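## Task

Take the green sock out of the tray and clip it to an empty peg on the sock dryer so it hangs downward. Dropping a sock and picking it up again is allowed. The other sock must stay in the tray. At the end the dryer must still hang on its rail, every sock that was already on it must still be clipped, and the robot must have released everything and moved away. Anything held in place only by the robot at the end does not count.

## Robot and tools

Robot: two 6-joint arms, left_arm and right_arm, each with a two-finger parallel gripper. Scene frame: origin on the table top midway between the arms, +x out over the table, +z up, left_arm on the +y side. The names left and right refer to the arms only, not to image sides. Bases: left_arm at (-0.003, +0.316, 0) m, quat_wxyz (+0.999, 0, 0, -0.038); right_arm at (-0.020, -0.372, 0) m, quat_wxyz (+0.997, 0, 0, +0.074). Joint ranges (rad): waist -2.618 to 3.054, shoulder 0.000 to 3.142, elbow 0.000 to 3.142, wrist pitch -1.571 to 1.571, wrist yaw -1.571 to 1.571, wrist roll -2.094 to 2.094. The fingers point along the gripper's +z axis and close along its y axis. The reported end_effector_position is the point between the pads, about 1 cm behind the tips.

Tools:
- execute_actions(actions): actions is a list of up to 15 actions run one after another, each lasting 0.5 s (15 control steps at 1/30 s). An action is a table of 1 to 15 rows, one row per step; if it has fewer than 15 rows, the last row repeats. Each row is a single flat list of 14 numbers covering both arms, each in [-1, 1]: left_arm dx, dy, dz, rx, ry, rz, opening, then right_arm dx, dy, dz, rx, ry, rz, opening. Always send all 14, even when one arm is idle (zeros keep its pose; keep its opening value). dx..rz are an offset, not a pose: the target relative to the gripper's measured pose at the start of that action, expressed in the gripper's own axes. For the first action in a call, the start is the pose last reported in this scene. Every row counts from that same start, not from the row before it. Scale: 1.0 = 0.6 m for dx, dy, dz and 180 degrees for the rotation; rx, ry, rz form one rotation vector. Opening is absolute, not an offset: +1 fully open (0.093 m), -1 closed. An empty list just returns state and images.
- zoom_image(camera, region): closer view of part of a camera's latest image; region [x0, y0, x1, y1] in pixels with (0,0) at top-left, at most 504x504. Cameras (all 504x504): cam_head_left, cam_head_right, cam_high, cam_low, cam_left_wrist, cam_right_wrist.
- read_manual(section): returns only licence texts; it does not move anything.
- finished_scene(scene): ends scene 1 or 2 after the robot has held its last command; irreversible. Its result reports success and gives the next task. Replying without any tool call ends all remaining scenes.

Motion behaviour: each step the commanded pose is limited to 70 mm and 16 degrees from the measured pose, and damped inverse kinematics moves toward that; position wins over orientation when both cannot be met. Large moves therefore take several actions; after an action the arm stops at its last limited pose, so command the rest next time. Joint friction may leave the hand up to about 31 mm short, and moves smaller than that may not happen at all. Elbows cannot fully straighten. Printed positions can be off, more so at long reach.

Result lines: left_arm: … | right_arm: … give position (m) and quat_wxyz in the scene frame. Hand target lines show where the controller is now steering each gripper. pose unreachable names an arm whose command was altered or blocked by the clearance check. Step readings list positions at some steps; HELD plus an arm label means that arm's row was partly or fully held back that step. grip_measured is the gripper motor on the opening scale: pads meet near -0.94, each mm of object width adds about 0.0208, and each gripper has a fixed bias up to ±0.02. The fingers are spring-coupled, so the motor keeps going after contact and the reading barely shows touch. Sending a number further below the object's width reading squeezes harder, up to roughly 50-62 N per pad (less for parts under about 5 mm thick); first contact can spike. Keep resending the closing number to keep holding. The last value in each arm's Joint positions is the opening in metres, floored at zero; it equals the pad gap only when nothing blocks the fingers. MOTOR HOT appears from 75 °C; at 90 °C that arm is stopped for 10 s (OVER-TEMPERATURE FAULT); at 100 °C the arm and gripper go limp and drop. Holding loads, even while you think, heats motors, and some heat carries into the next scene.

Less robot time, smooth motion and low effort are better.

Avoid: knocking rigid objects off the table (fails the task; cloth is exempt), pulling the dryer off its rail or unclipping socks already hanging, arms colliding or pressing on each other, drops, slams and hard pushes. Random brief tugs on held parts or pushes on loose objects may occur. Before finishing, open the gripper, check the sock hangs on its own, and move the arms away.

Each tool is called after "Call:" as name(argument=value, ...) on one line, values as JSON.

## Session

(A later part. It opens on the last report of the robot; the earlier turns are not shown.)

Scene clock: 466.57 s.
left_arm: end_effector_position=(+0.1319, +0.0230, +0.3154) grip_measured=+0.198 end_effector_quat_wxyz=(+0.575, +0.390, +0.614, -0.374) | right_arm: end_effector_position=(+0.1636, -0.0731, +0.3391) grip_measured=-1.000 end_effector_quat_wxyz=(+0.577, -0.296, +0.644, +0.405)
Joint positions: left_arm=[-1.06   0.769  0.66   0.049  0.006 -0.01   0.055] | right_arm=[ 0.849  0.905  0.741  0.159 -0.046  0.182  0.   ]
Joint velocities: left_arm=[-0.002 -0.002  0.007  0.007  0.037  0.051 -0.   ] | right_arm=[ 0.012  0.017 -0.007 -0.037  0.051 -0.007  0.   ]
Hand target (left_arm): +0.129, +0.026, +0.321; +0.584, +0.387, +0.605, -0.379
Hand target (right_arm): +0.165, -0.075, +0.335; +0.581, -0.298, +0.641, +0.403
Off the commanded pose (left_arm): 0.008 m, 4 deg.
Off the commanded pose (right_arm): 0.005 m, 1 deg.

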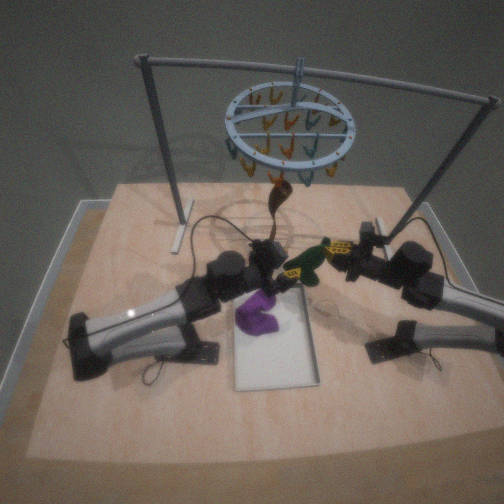

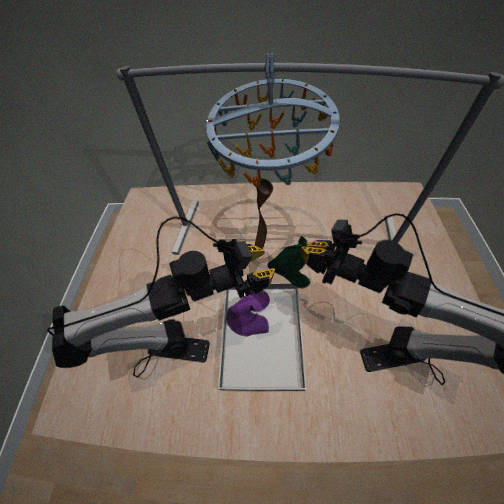

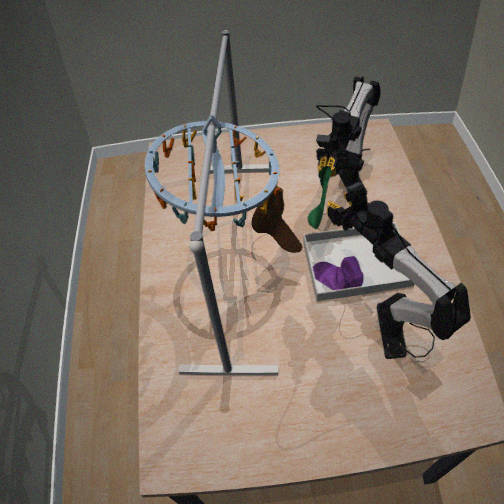

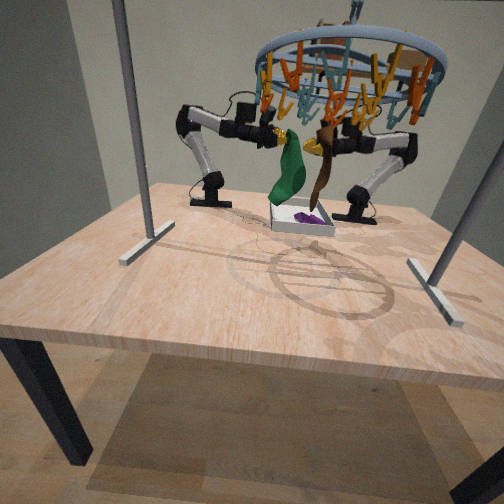

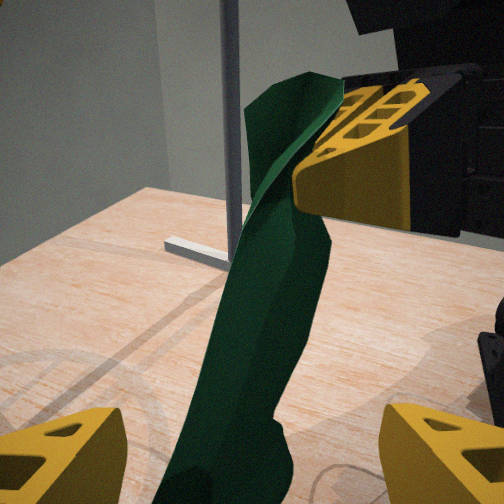

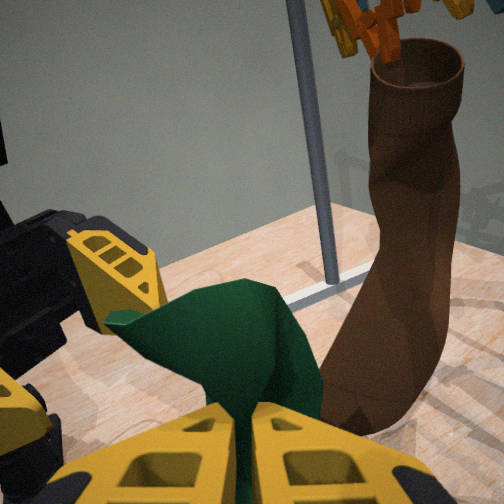

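Call:
execute_actions(actions=[[
[-0.0020,-0.0001,0.0032,0,0,0,0.2, 0,0,0,0,0,0,-1],
[-0.0070,-0.0003,0.0105,0,0,0,0.2, 0,0,0,0,0,0,-1],
[-0.0140,-0.0007,0.0210,0,0,0,0.2, 0,0,0,0,0,0,-1],
[-0.0220,-0.0011,0.0347,0,0,0,0.2, 0,0,0,0,0,0,-1],
[-0.0300,-0.0015,0.0494,0,0,0,0.2, 0,0,0,0,0,0,-1],
[-0.0370,-0.0020,0.0641,0,0,0,0.2, 0,0,0,0,0,0,-1],
[-0.0430,-0.0025,0.0777,0,0,0,0.2, 0,0,0,0,0,0,-1],
[-0.0470,-0.0028,0.0893,0,0,0,0.2, 0,0,0,0,0,0,-1],
[-0.0490,-0.0031,0.0987,0,0,0,0.15, 0,0,0,0,0,0,-1],
[-0.0500,-0.0033,0.1050,0,0,0,0.05, 0,0,0,0,0,0,-1],
[-0.0500,-0.0033,0.1050,0,0,0,-0.1, 0,0,0,0,0,0,-1],
[-0.0500,-0.0033,0.1050,0,0,0,-0.25, 0,0,0,0,0,0,-1],
[-0.0500,-0.0033,0.1050,0,0,0,-0.4, 0,0,0,0,0,0,-1],
[-0.0500,-0.0033,0.1050,0,0,0,-0.6, 0,0,0,0,0,0,-1],
[-0.0500,-0.0033,0.1050,0,0,0,-1, 0,0,0,0,0,0,-1]
]])

Scene clock: 477.70 s.
left_arm: end_effector_position=(+0.1571, -0.0312, +0.3209) grip_measured=-0.722 end_effector_quat_wxyz=(+0.559, +0.400, +0.629, -0.363) | right_arm: end_effector_position=(+0.1635, -0.0730, +0.3392) grip_measured=-1.000 end_effector_quat_wxyz=(+0.577, -0.296, +0.644, +0.406)
Joint positions: left_arm=[-1.06   1.052  0.833  0.107  0.006 -0.01   0.011] | right_arm=[ 0.849  0.905  0.741  0.159 -0.047  0.181  0.   ]
Joint velocities: left_arm=[-0.007  0.002  0.022  0.022  0.022 -0.007 -0.42 ] | right_arm=[-0.012 -0.002  0.012 -0.022 -0.007 -0.051  0.   ]
Hand target (left_arm): +0.157, -0.035, +0.341; +0.575, +0.390, +0.614, -0.374
Hand target (right_arm): +0.164, -0.073, +0.339; +0.577, -0.296, +0.644, +0.405
Off the commanded pose (left_arm): 0.021 m, 3 deg.
Off the commanded pose (right_arm): 0.000 m, 0 deg.
Step readings (end_effector_position):
0: left_arm (+0.1319, +0.0230, +0.3156) | right_arm (+0.1635, -0.0730, +0.3392)
1: left_arm (+0.1319, +0.0230, +0.3156) | right_arm (+0.1635, -0.0730, +0.3392)
2: left_arm (+0.1320, +0.0227, +0.3152) | right_arm (+0.1635, -0.0730, +0.3392)
4: left_arm (+0.1340, +0.0186, +0.3137) | right_arm (+0.1635, -0.0730, +0.3392)
8: left_arm (+0.1454, -0.0062, +0.3162) | right_arm (+0.1635, -0.0730, +0.3392)
15: end_effector_position above

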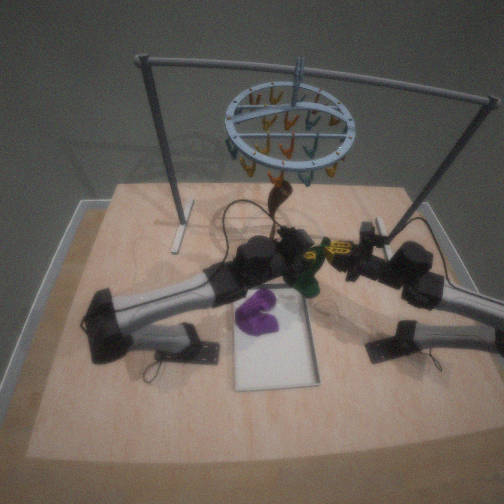

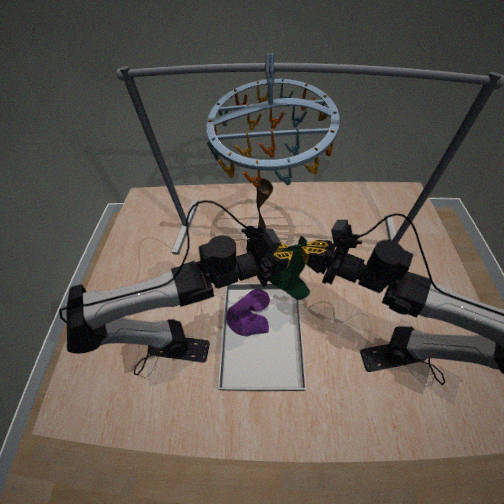

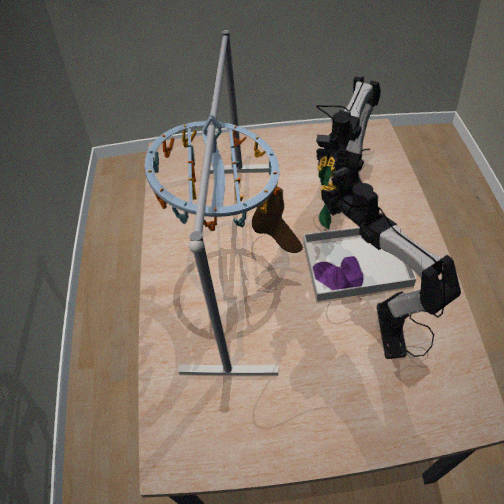

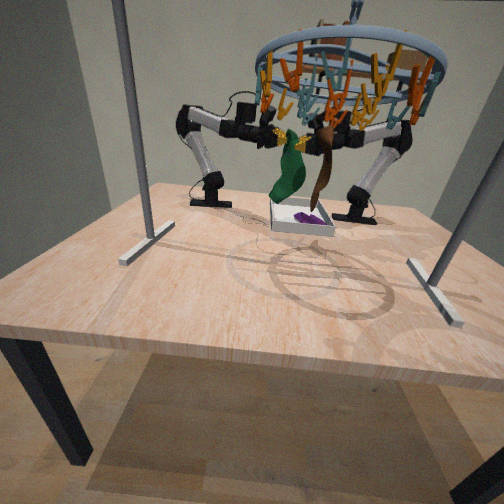

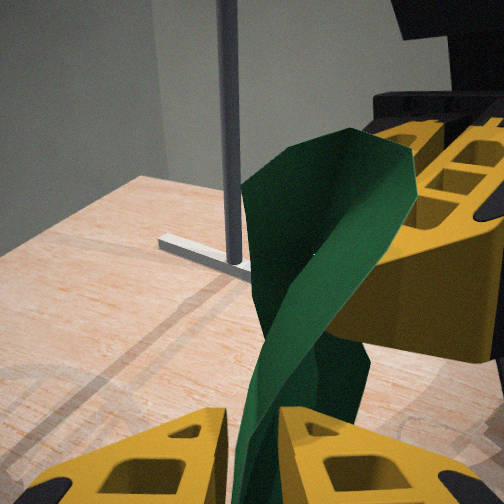

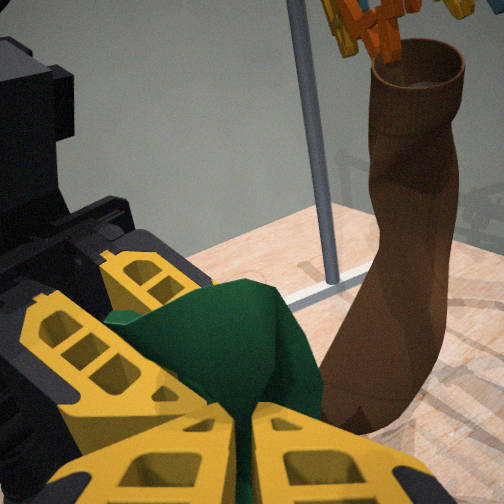

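Call:
execute_actions(actions=[])

Scene clock: 488.43 s.
left_arm: end_effector_position=(+0.1572, -0.0315, +0.3234) grip_measured=-0.992 end_effector_quat_wxyz=(+0.561, +0.398, +0.627, -0.365) | right_arm: end_effector_position=(+0.1635, -0.0730, +0.3392) grip_measured=-1.000 end_effector_quat_wxyz=(+0.577, -0.296, +0.644, +0.406)
Joint positions: left_arm=[-1.06   1.053  0.836  0.113  0.006 -0.01   0.   ] | right_arm=[ 0.849  0.905  0.741  0.159 -0.047  0.181  0.   ]
Joint velocities: left_arm=[-0.002  0.027  0.012  0.037 -0.066 -0.066  0.   ] | right_arm=[-0.007  0.017 -0.002 -0.022 -0.095  0.007  0.   ]
Hand target (left_arm): +0.157, -0.035, +0.341; +0.575, +0.390, +0.615, -0.374
Hand target (right_arm): +0.164, -0.073, +0.339; +0.577, -0.296, +0.644, +0.405
Off the commanded pose (left_arm): 0.019 m, 3 deg.
Off the commanded pose (right_arm): 0.000 m, 0 deg.

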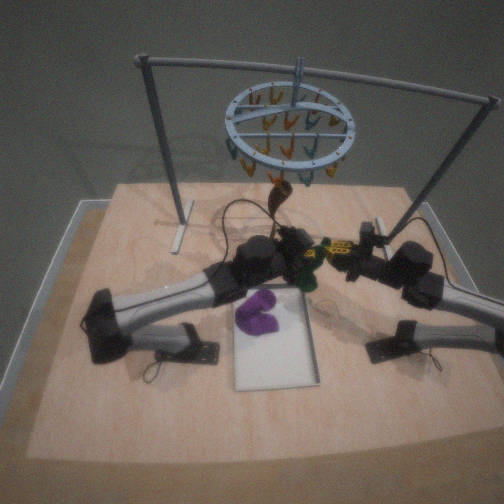

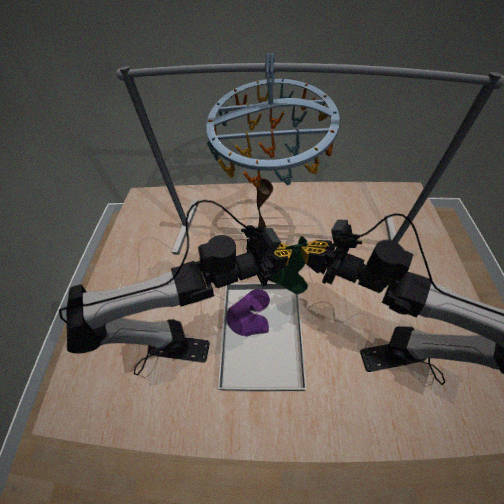

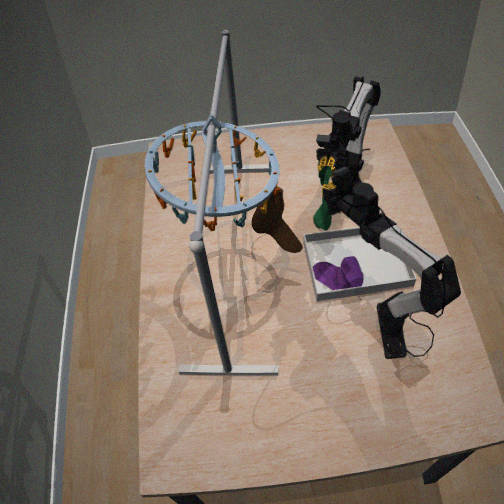

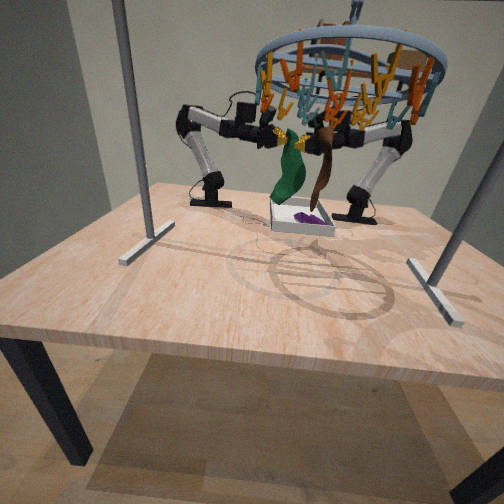

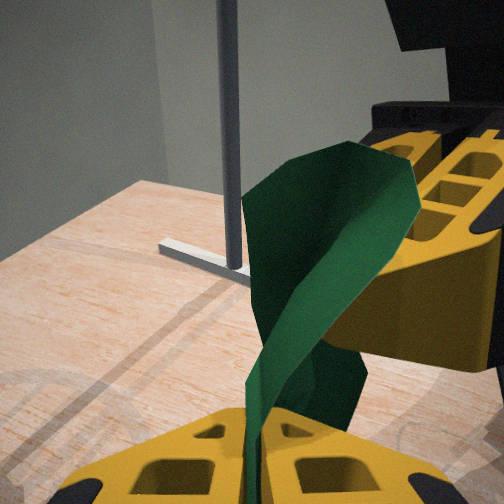

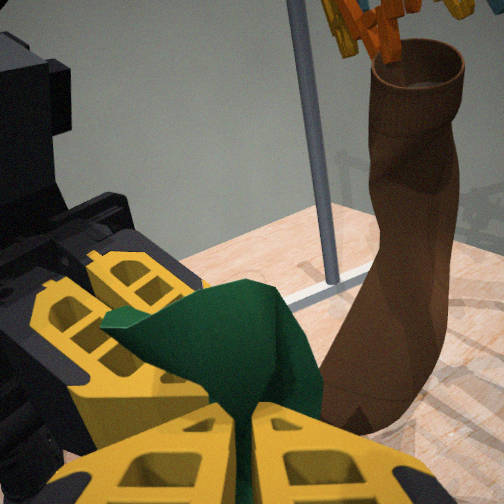

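Call:
execute_actions(actions=[[[0,0,0,0,0,0,-1, 0,0,0,0,0,0,-0.8],[0,0,0,0,0,0,-1, 0,0,0,0,0,0,-0.55],[0,0,0,0,0,0,-1, 0,0,0,0,0,0,-0.3],[0,0,0,0,0,0,-1, 0,0,0,0,0,0,-0.1],[0,0,0,0,0,0,-1, 0,0,0,0,0,0,0.1],[0,0,0,0,0,0,-1, 0,0,-0.01,0,0,0,0.2],[0,0,0,0,0,0,-1, 0,0,-0.025,0,0,0,0.2],[0,0,0,0,0,0,-1, 0,0,-0.04,0,0,0,0.2],[0,0,0,0,0,0,-1, 0,0,-0.055,0,0,0,0.2],[0,0,0,0,0,0,-1, 0,0,-0.07,0,0,0,0.2],[0,0,0,0,0,0,-1, 0,0,-0.085,0,0,0,0.2],[0,0,0,0,0,0,-1, 0,0,-0.1,0,0,0,0.2],[0,0,0,0,0,0,-1, 0,0,-0.115,0,0,0,0.2],[0,0,0,0,0,0,-1, 0,0,-0.125,0,0,0,0.2],[0,0,0,0,0,0,-1, 0,0,-0.133,0,0,0,0.2]]])

Scene clock: 493.90 s.
left_arm: end_effector_position=(+0.1572, -0.0315, +0.3234) grip_measured=-0.992 end_effector_quat_wxyz=(+0.561, +0.398, +0.627, -0.365) | right_arm: end_effector_position=(+0.1307, -0.1284, +0.3675) grip_measured=+0.198 end_effector_quat_wxyz=(+0.605, -0.283, +0.613, +0.421)
Joint positions: left_arm=[-1.06   1.053  0.836  0.113  0.006 -0.01   0.   ] | right_arm=[ 0.834  0.622  0.7    0.01  -0.057  0.181  0.055]
Joint velocities: left_arm=[-0.002 -0.012 -0.007 -0.037 -0.051 -0.022  0.   ] | right_arm=[-0.12  -0.994 -0.027 -0.564 -0.095 -0.037 -0.   ]
Hand target (left_arm): +0.157, -0.032, +0.323; +0.561, +0.398, +0.627, -0.365
Hand target (right_arm): +0.126, -0.138, +0.341; +0.579, -0.294, +0.642, +0.407
Off the commanded pose (left_arm): 0.000 m, 0 deg.
Off the commanded pose (right_arm): 0.032 m, 5 deg.
Step readings (end_effector_position):
0: left_arm (+0.1572, -0.0315, +0.3234) | right_arm (+0.1635, -0.0730, +0.3392)
1: left_arm (+0.1572, -0.0315, +0.3234) | right_arm (+0.1635, -0.0730, +0.3392)
2: left_arm (+0.1572, -0.0315, +0.3234) | right_arm (+0.1635, -0.0730, +0.3392)
4: left_arm (+0.1572, -0.0315, +0.3234) | right_arm (+0.1635, -0.0730, +0.3392)
8: left_arm (+0.1572, -0.0315, +0.3234) | right_arm (+0.1605, -0.0777, +0.3413)
15: end_effector_position above

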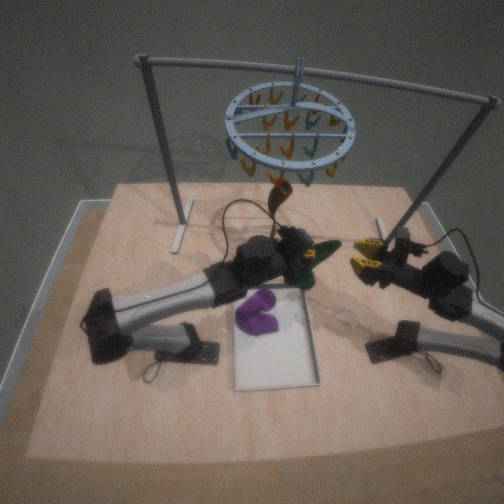

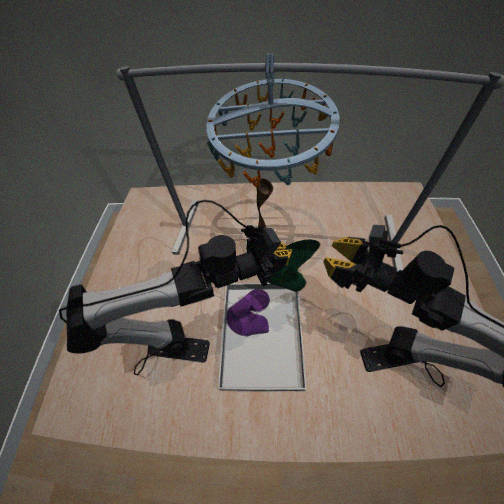

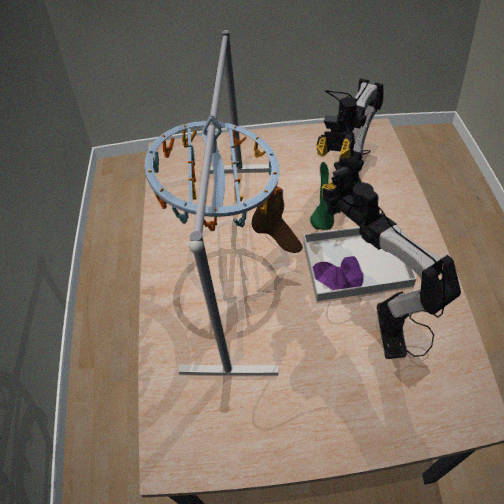

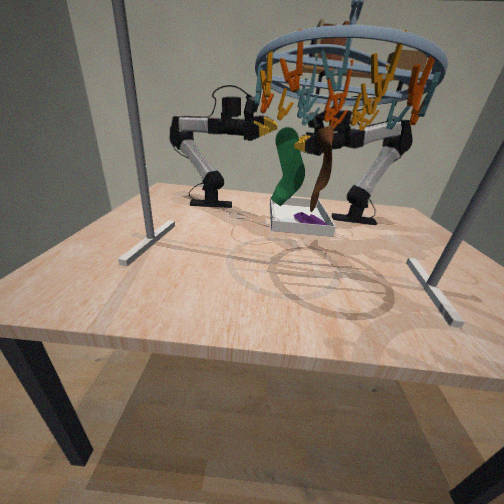

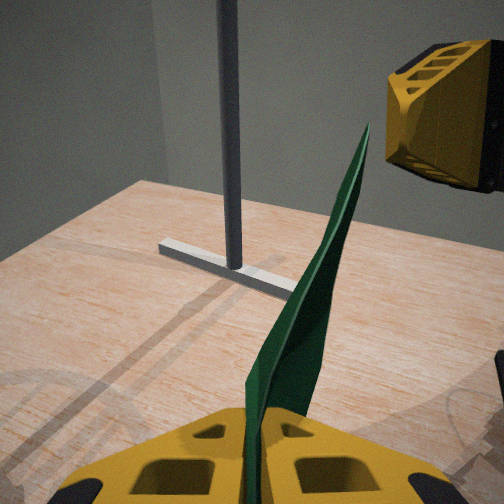

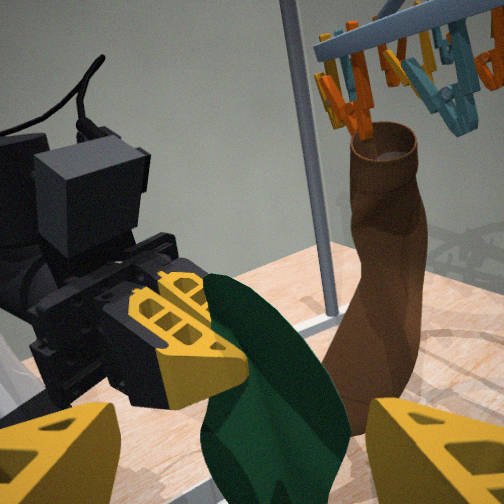

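Call:
execute_actions(actions=[])

Scene clock: 494.63 s.
left_arm: end_effector_position=(+0.1572, -0.0315, +0.3234) grip_measured=-0.992 end_effector_quat_wxyz=(+0.561, +0.398, +0.627, -0.365) | right_arm: end_effector_position=(+0.1232, -0.1396, +0.3590) grip_measured=+0.198 end_effector_quat_wxyz=(+0.593, -0.289, +0.626, +0.415)
Joint positions: left_arm=[-1.06   1.053  0.836  0.113  0.006 -0.01   0.   ] | right_arm=[ 0.827  0.561  0.699 -0.089 -0.068  0.181  0.055]
Joint velocities: left_arm=[ 0.002 -0.012  0.002  0.037 -0.007 -0.022  0.   ] | right_arm=[-0.017 -0.022  0.007 -0.007 -0.022  0.022 -0.001]
Hand target (left_arm): +0.157, -0.032, +0.323; +0.561, +0.398, +0.627, -0.365
Hand target (right_arm): +0.126, -0.138, +0.341; +0.579, -0.294, +0.642, +0.407
Off the commanded pose (left_arm): 0.000 m, 0 deg.
Off the commanded pose (right_arm): 0.020 m, 3 deg.

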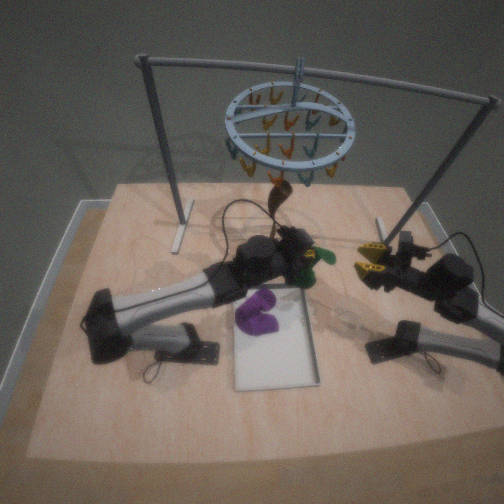

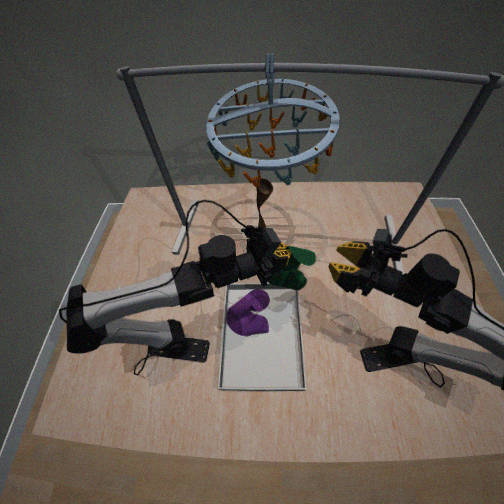

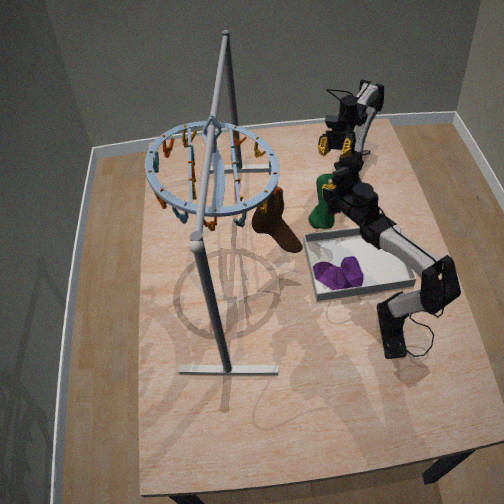

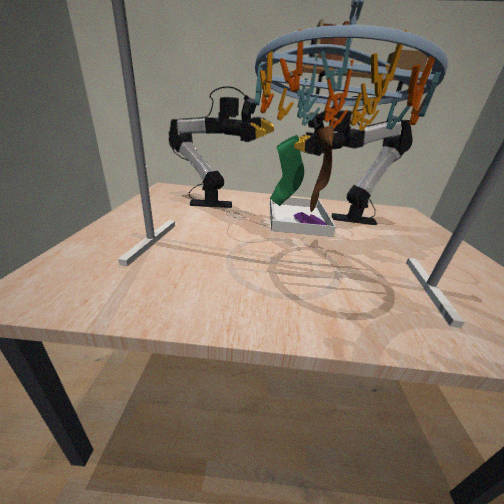

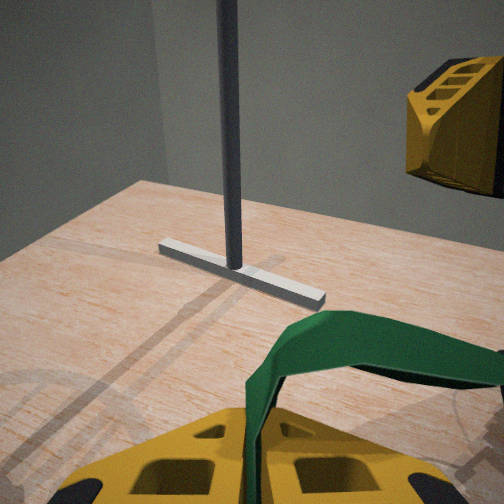

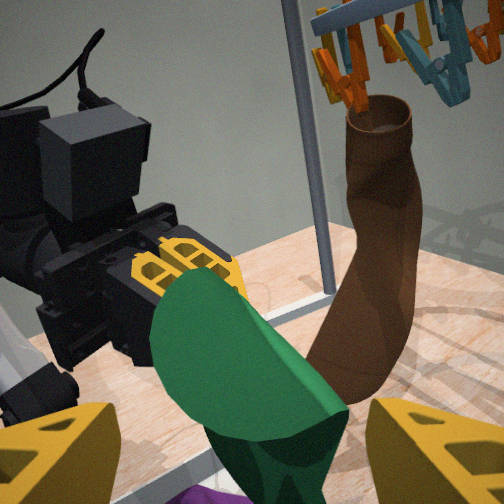

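Call:
zoom_image(camera="cam_head_right", region=[240, 210, 380, 320])

Call:
zoom_image(camera="cam_low", region=[230, 100, 360, 220])

Call:
execute_actions(actions=[])

Region (240, 210, 380, 320) of cam_head_right's 504x504 image, scaled by 3.600, with more detail than that image has; it fills the top 396 rows of this view, and the rest is white.

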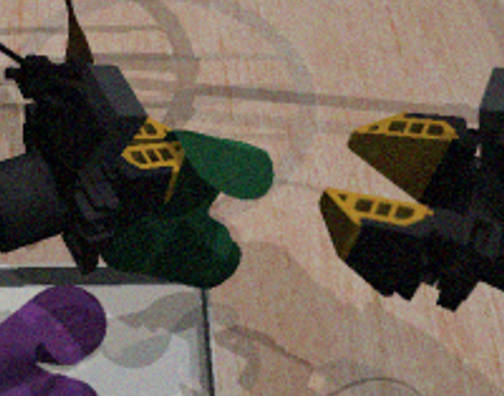

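Region (230, 100, 360, 220) of cam_low's 504x504 image, scaled by 3.877, with more detail than that image has; it fills the top 465 rows of this view, and the rest is white.

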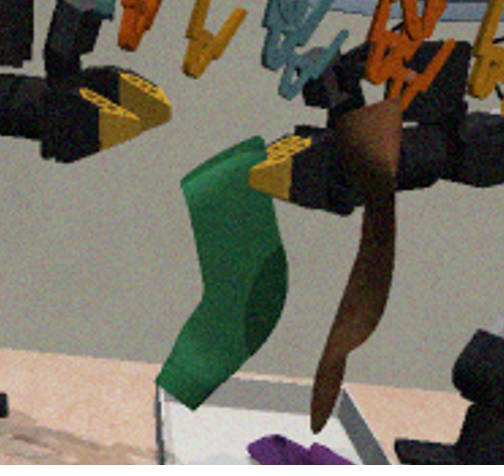

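Scene clock: 538.03 s.
left_arm: end_effector_position=(+0.1572, -0.0315, +0.3234) grip_measured=-0.992 end_effector_quat_wxyz=(+0.561, +0.398, +0.627, -0.365) | right_arm: end_effector_position=(+0.1232, -0.1396, +0.3589) grip_measured=+0.198 end_effector_quat_wxyz=(+0.593, -0.289, +0.626, +0.415)
Joint positions: left_arm=[-1.06   1.053  0.836  0.113  0.006 -0.01   0.   ] | right_arm=[ 0.827  0.561  0.699 -0.09  -0.068  0.181  0.055]
Joint velocities: left_arm=[-0.017  0.002  0.017  0.081 -0.037 -0.022  0.   ] | right_arm=[ 0.017  0.007 -0.002 -0.007  0.007 -0.037 -0.   ]
Hand target (left_arm): +0.157, -0.032, +0.323; +0.561, +0.398, +0.627, -0.365
Hand target (right_arm): +0.126, -0.138, +0.341; +0.579, -0.294, +0.642, +0.407
Off the commanded pose (left_arm): 0.000 m, 0 deg.
Off the commanded pose (right_arm): 0.020 m, 3 deg.

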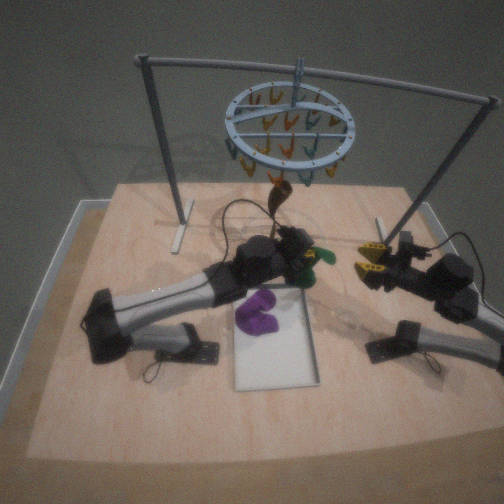

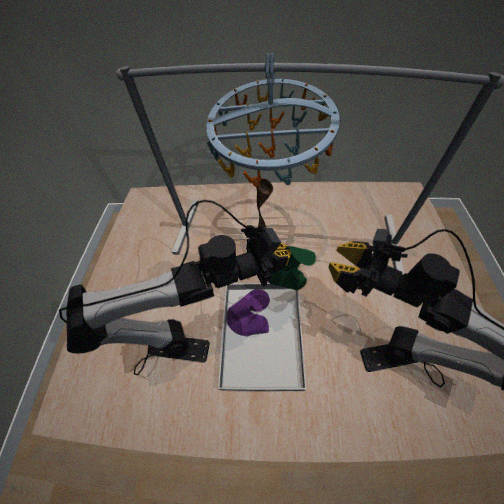

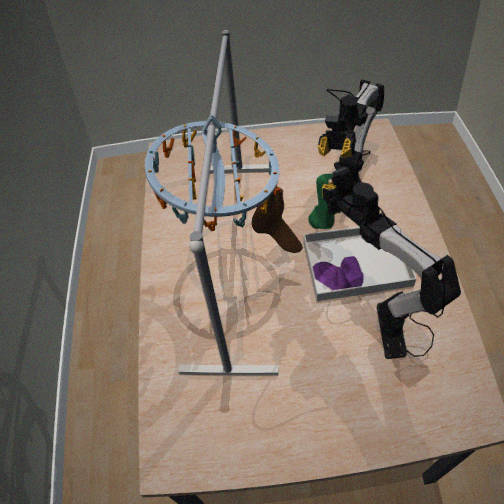

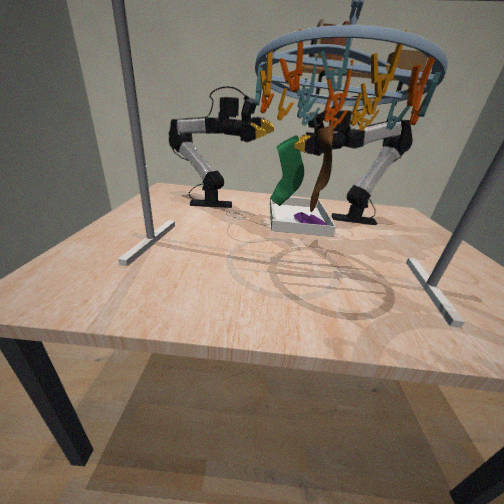

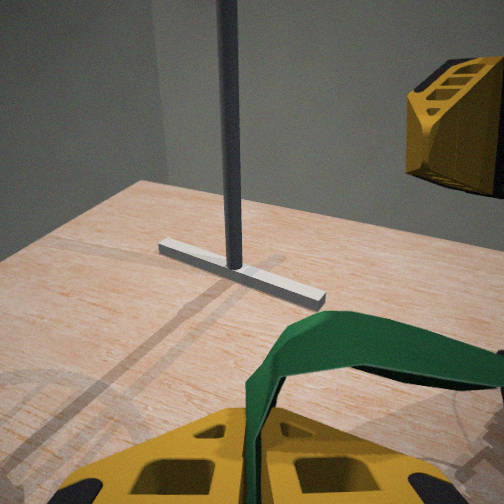

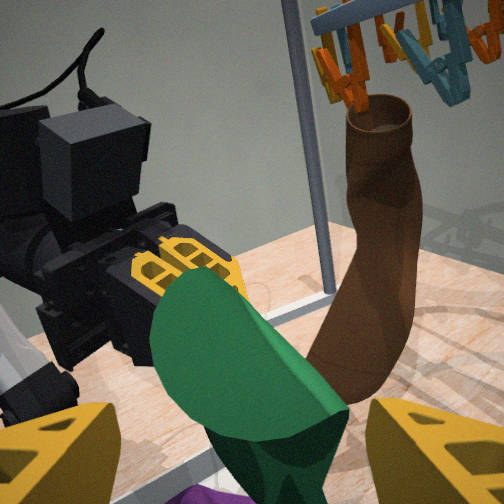

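Call:
execute_actions(actions=[[[-0.006,0.003,-0.004,0,0,0,-1, 0,0,0,-0.006,-0.018,-0.046,0.15],[-0.014,0.007,-0.010,0,0,0,-1, 0,0,0,-0.013,-0.037,-0.091,0.12],[-0.023,0.011,-0.017,0,0,0,-1, 0,0,0,-0.019,-0.055,-0.137,0.1],[-0.032,0.016,-0.024,0,0,0,-1, 0,0,0,-0.025,-0.073,-0.182,0.1],[-0.041,0.020,-0.030,0,0,0,-1, 0,0,0,-0.031,-0.092,-0.228,0.1],[-0.050,0.024,-0.037,0,0,0,-1, 0,0,0,-0.038,-0.110,-0.273,0.1],[-0.058,0.028,-0.043,0,0,0,-1, 0,0,0,-0.044,-0.128,-0.319,0.1],[-0.066,0.032,-0.048,0,0,0,-1, 0,0,0,-0.050,-0.147,-0.364,0.1],[-0.072,0.035,-0.053,0,0,0,-1, 0,0,0,-0.057,-0.165,-0.410,0.1],[-0.078,0.038,-0.057,0,0,0,-1, 0,0,0,-0.063,-0.183,-0.455,0.1],[-0.082,0.040,-0.060,0,0,0,-1, 0.005,0,0.005,-0.063,-0.183,-0.455,0.1],[-0.085,0.041,-0.062,0,0,0,-1, 0.01,0,0.01,-0.063,-0.183,-0.455,0.1],[-0.086,0.042,-0.063,0,0,0,-1, 0.015,0,0.015,-0.063,-0.183,-0.455,0.1],[-0.086,0.042,-0.063,0,0,0,-1, 0.02,0,0.02,-0.063,-0.183,-0.455,0.1],[-0.086,0.042,-0.063,0,0,0,-1, 0.025,0,0.025,-0.063,-0.183,-0.455,0.1]]])

Scene clock: 658.53 s.
left_arm: end_effector_position=(+0.1700, +0.0047, +0.3780) grip_measured=-0.992 end_effector_quat_wxyz=(+0.574, +0.386, +0.623, -0.364) | right_arm: end_effector_position=(+0.1269, -0.1346, +0.3498) grip_measured=+0.102 end_effector_quat_wxyz=(+0.735, -0.436, +0.454, +0.251)
Joint positions: left_arm=[-0.938  0.971  0.991 -0.096  0.104 -0.002  0.   ] | right_arm=[ 0.755  0.553  0.501  0.264 -0.187 -0.397  0.05 ]
Joint velocities: left_arm=[ 0.071 -0.042  0.125 -0.154  0.11  -0.037  0.   ] | right_arm=[-0.12   0.335 -0.437  1.033 -0.374 -1.15   0.001]
Hand target (left_arm): +0.166, +0.008, +0.379; +0.562, +0.397, +0.626, -0.365
Hand target (right_arm): +0.127, -0.127, +0.344; +0.764, -0.475, +0.389, +0.198
Off the commanded pose (left_arm): 0.005 m, 2 deg.
Off the commanded pose (right_arm): 0.011 m, 53 deg; orientation clipped at the last step of the last action.
Step readings (end_effector_position):
0: left_arm (+0.1572, -0.0315, +0.3234) | right_arm (+0.1232, -0.1396, +0.3589)
1: left_arm (+0.1572, -0.0315, +0.3231) | right_arm (+0.1232, -0.1393, +0.3594)
2: left_arm (+0.1572, -0.0313, +0.3220) | right_arm (+0.1232, -0.1390, +0.3598)
4: left_arm (+0.1590, -0.0282, +0.3189) | right_arm (+0.1237, -0.1393, +0.3560)
8: left_arm (+0.1660, -0.0142, +0.3318) | right_arm (+0.1268, -0.1381, +0.3473)
15: end_effector_position above

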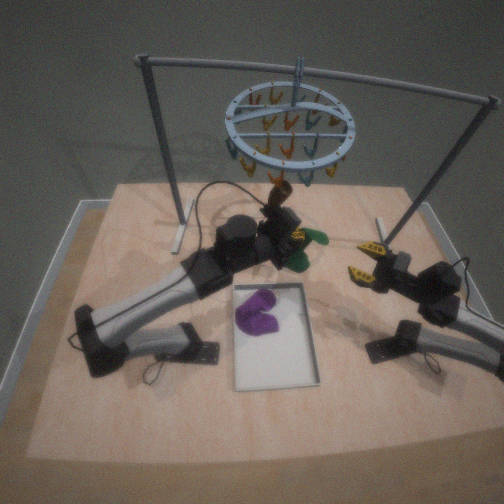

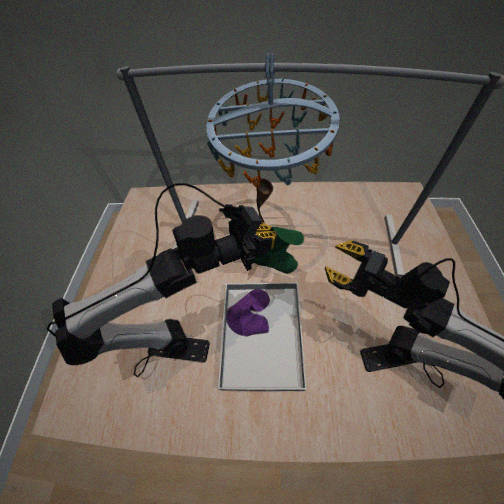

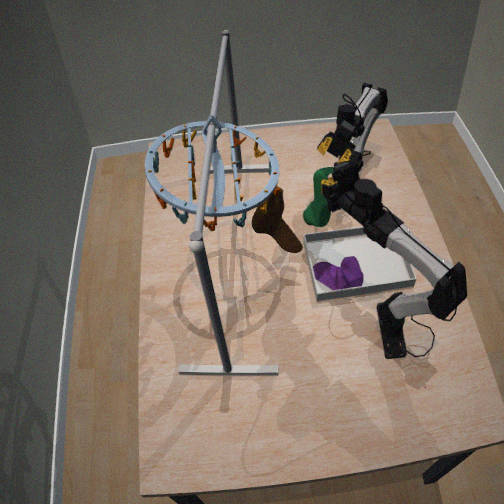

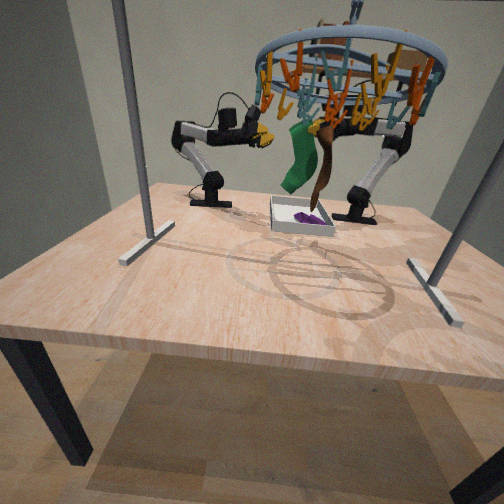

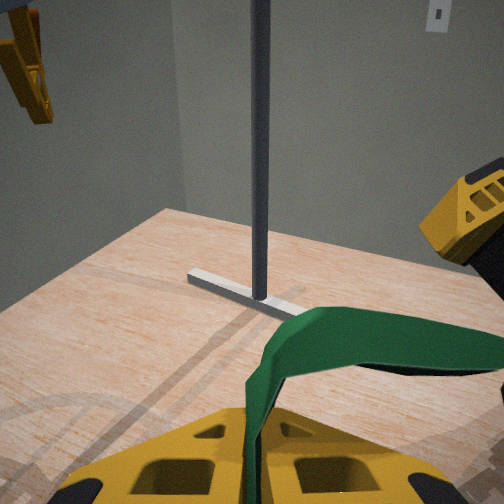

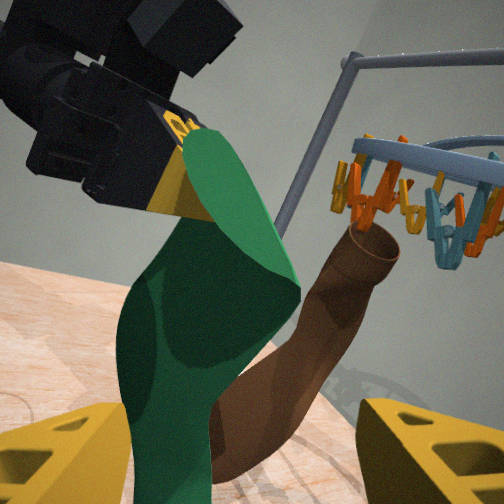

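Call:
execute_actions(actions=[])

Scene clock: 659.20 s.
left_arm: end_effector_position=(+0.1659, +0.0045, +0.3665) grip_measured=-0.992 end_effector_quat_wxyz=(+0.553, +0.401, +0.635, -0.363) | right_arm: end_effector_position=(+0.1241, -0.1284, +0.3518) grip_measured=+0.102 end_effector_quat_wxyz=(+0.766, -0.470, +0.388, +0.203)
Joint positions: left_arm=[-0.936  0.971  0.995 -0.151  0.13  -0.001  0.   ] | right_arm=[ 0.747  0.588  0.463  0.392 -0.236 -0.557  0.05 ]
Joint velocities: left_arm=[ 0.007  0.002  0.007  0.022 -0.007 -0.022  0.   ] | right_arm=[ 0.007 -0.007 -0.012  0.022 -0.051  0.022 -0.002]
Hand target (left_arm): +0.166, +0.008, +0.379; +0.562, +0.397, +0.626, -0.365
Hand target (right_arm): +0.127, -0.127, +0.344; +0.764, -0.475, +0.389, +0.198
Off the commanded pose (left_arm): 0.013 m, 1 deg.
Off the commanded pose (right_arm): 0.009 m, 43 deg; orientation clipped at the last step of the last action.

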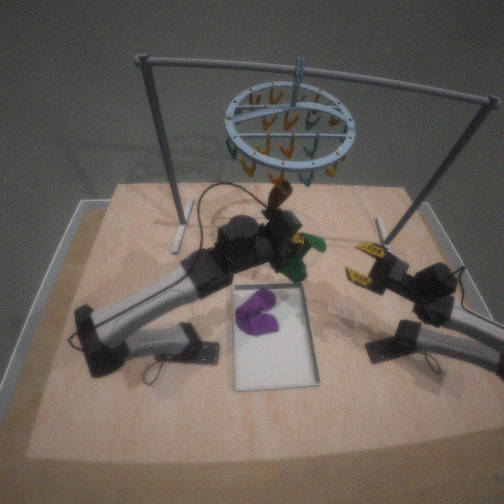

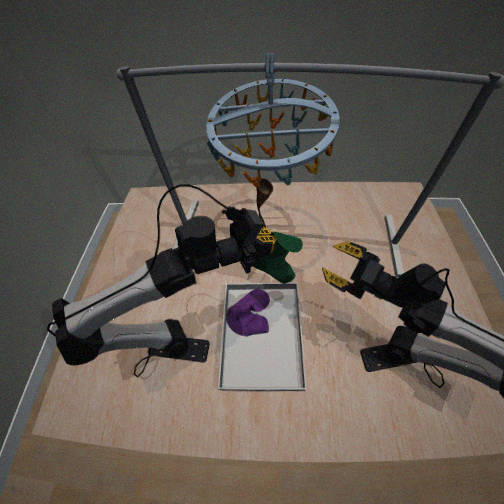

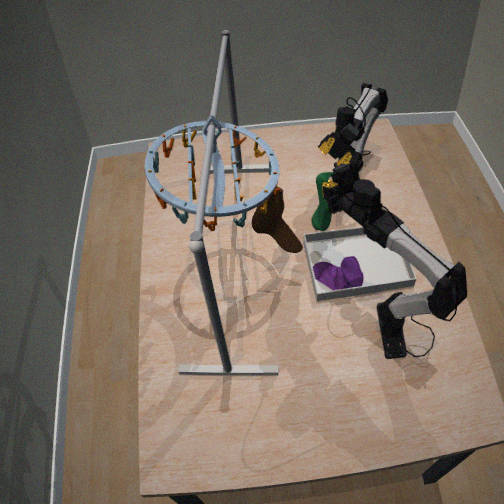

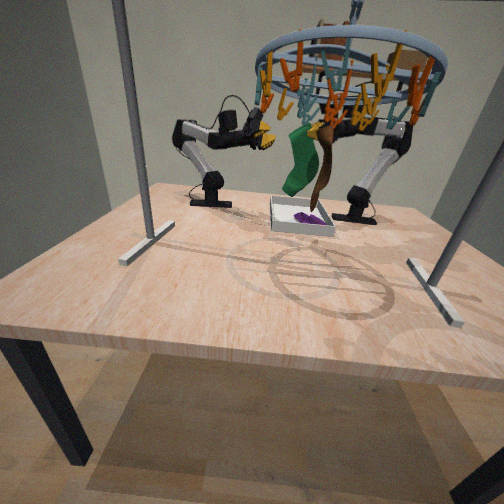

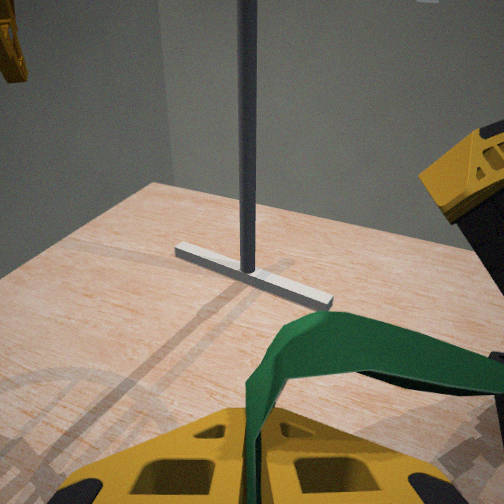

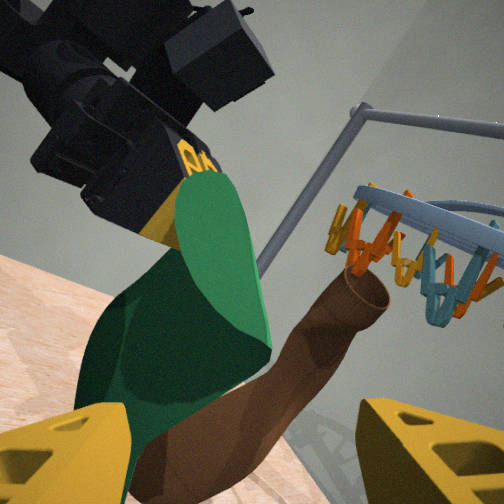

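Call:
execute_actions(actions=[[[0,0,0,0,0,0,-1, 0.003,0.001,0.003,-0.005,-0.023,-0.041,0.1],[0,0,0,0,0,0,-1, 0.006,0.003,0.007,-0.010,-0.046,-0.083,0.1],[0,0,0,0,0,0,-1, 0.010,0.005,0.011,-0.015,-0.069,-0.124,0.1],[0,0,0,0,0,0,-1, 0.014,0.006,0.015,-0.020,-0.092,-0.166,0.1],[0,0,0,0,0,0,-1, 0.018,0.008,0.019,-0.026,-0.115,-0.207,0.1],[0,0,0,0,0,0,-1, 0.022,0.010,0.024,-0.026,-0.115,-0.207,0.1],[0,0,0,0,0,0,-1, 0.026,0.012,0.028,-0.026,-0.115,-0.207,0.1],[0,0,0,0,0,0,-1, 0.030,0.014,0.032,-0.026,-0.115,-0.207,0.1],[0,0,0,0,0,0,-1, 0.034,0.016,0.037,-0.026,-0.115,-0.207,0.1],[0,0,0,0,0,0,-1, 0.038,0.017,0.041,-0.026,-0.115,-0.207,0.1],[0,0,0,0,0,0,-1, 0.041,0.019,0.045,-0.026,-0.115,-0.207,0.1],[0,0,0,0,0,0,-1, 0.044,0.020,0.048,-0.026,-0.115,-0.207,0.1],[0,0,0,0,0,0,-1, 0.046,0.021,0.050,-0.026,-0.115,-0.207,0.1],[0,0,0,0,0,0,-1, 0.048,0.022,0.052,-0.026,-0.115,-0.207,0.1],[0,0,0,0,0,0,-1, 0.048,0.022,0.052,-0.026,-0.115,-0.207,0.1]]])

Scene clock: 672.30 s.
left_arm: end_effector_position=(+0.1659, +0.0045, +0.3664) grip_measured=-0.992 end_effector_quat_wxyz=(+0.553, +0.401, +0.635, -0.363) | right_arm: end_effector_position=(+0.1564, -0.0961, +0.3195) grip_measured=+0.102 end_effector_quat_wxyz=(+0.794, -0.571, +0.199, +0.062)
Joint positions: left_arm=[-0.936  0.971  0.995 -0.152  0.13  -0.001  0.   ] | right_arm=[ 0.572  0.971  0.404  0.891 -0.568 -0.979  0.05 ]
Joint velocities: left_arm=[-0.002 -0.002  0.022 -0.007 -0.007  0.007  0.   ] | right_arm=[-0.31   0.813 -0.007  1.106 -0.769 -0.476 -0.   ]
Hand target (left_arm): +0.166, +0.005, +0.367; +0.553, +0.400, +0.635, -0.363
Hand target (right_arm): +0.143, -0.097, +0.327; +0.814, -0.571, +0.106, +0.031
Off the commanded pose (left_arm): 0.000 m, 0 deg.
Off the commanded pose (right_arm): 0.015 m, 16 deg; orientation clipped at the last step of the last action.
Step readings (end_effector_position):
0: left_arm (+0.1659, +0.0045, +0.3664) | right_arm (+0.1240, -0.1284, +0.3520)
1: left_arm (+0.1659, +0.0045, +0.3664) | right_arm (+0.1238, -0.1285, +0.3528)
2: left_arm (+0.1659, +0.0045, +0.3664) | right_arm (+0.1253, -0.1291, +0.3540)
4: left_arm (+0.1659, +0.0045, +0.3664) | right_arm (+0.1314, -0.1285, +0.3525)
8: left_arm (+0.1659, +0.0045, +0.3664) | right_arm (+0.1423, -0.1154, +0.3360)
15: end_effector_position above

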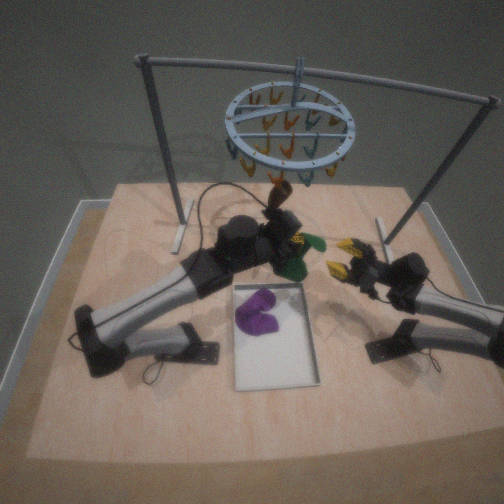

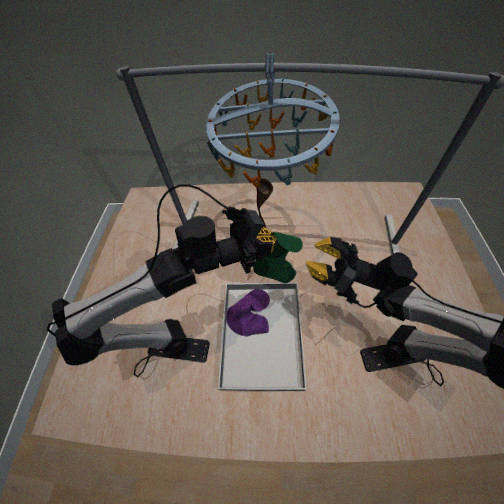

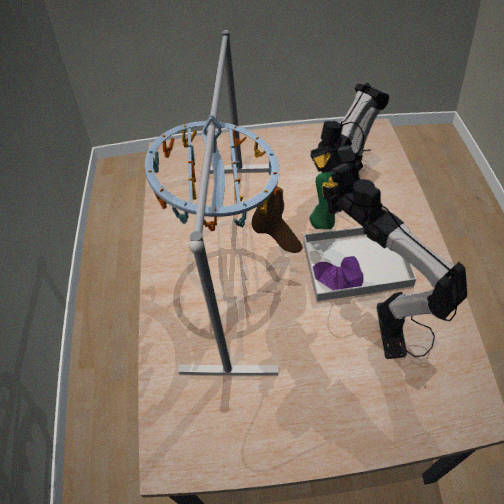

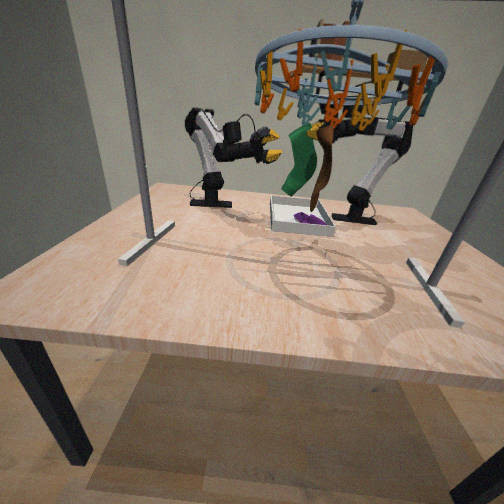

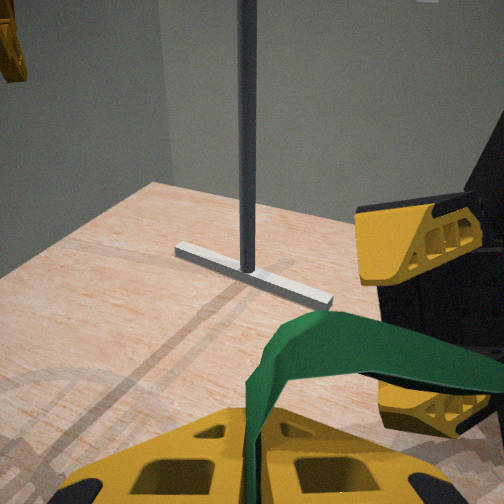

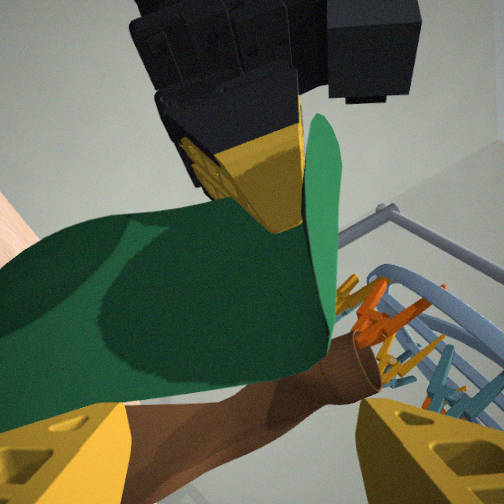

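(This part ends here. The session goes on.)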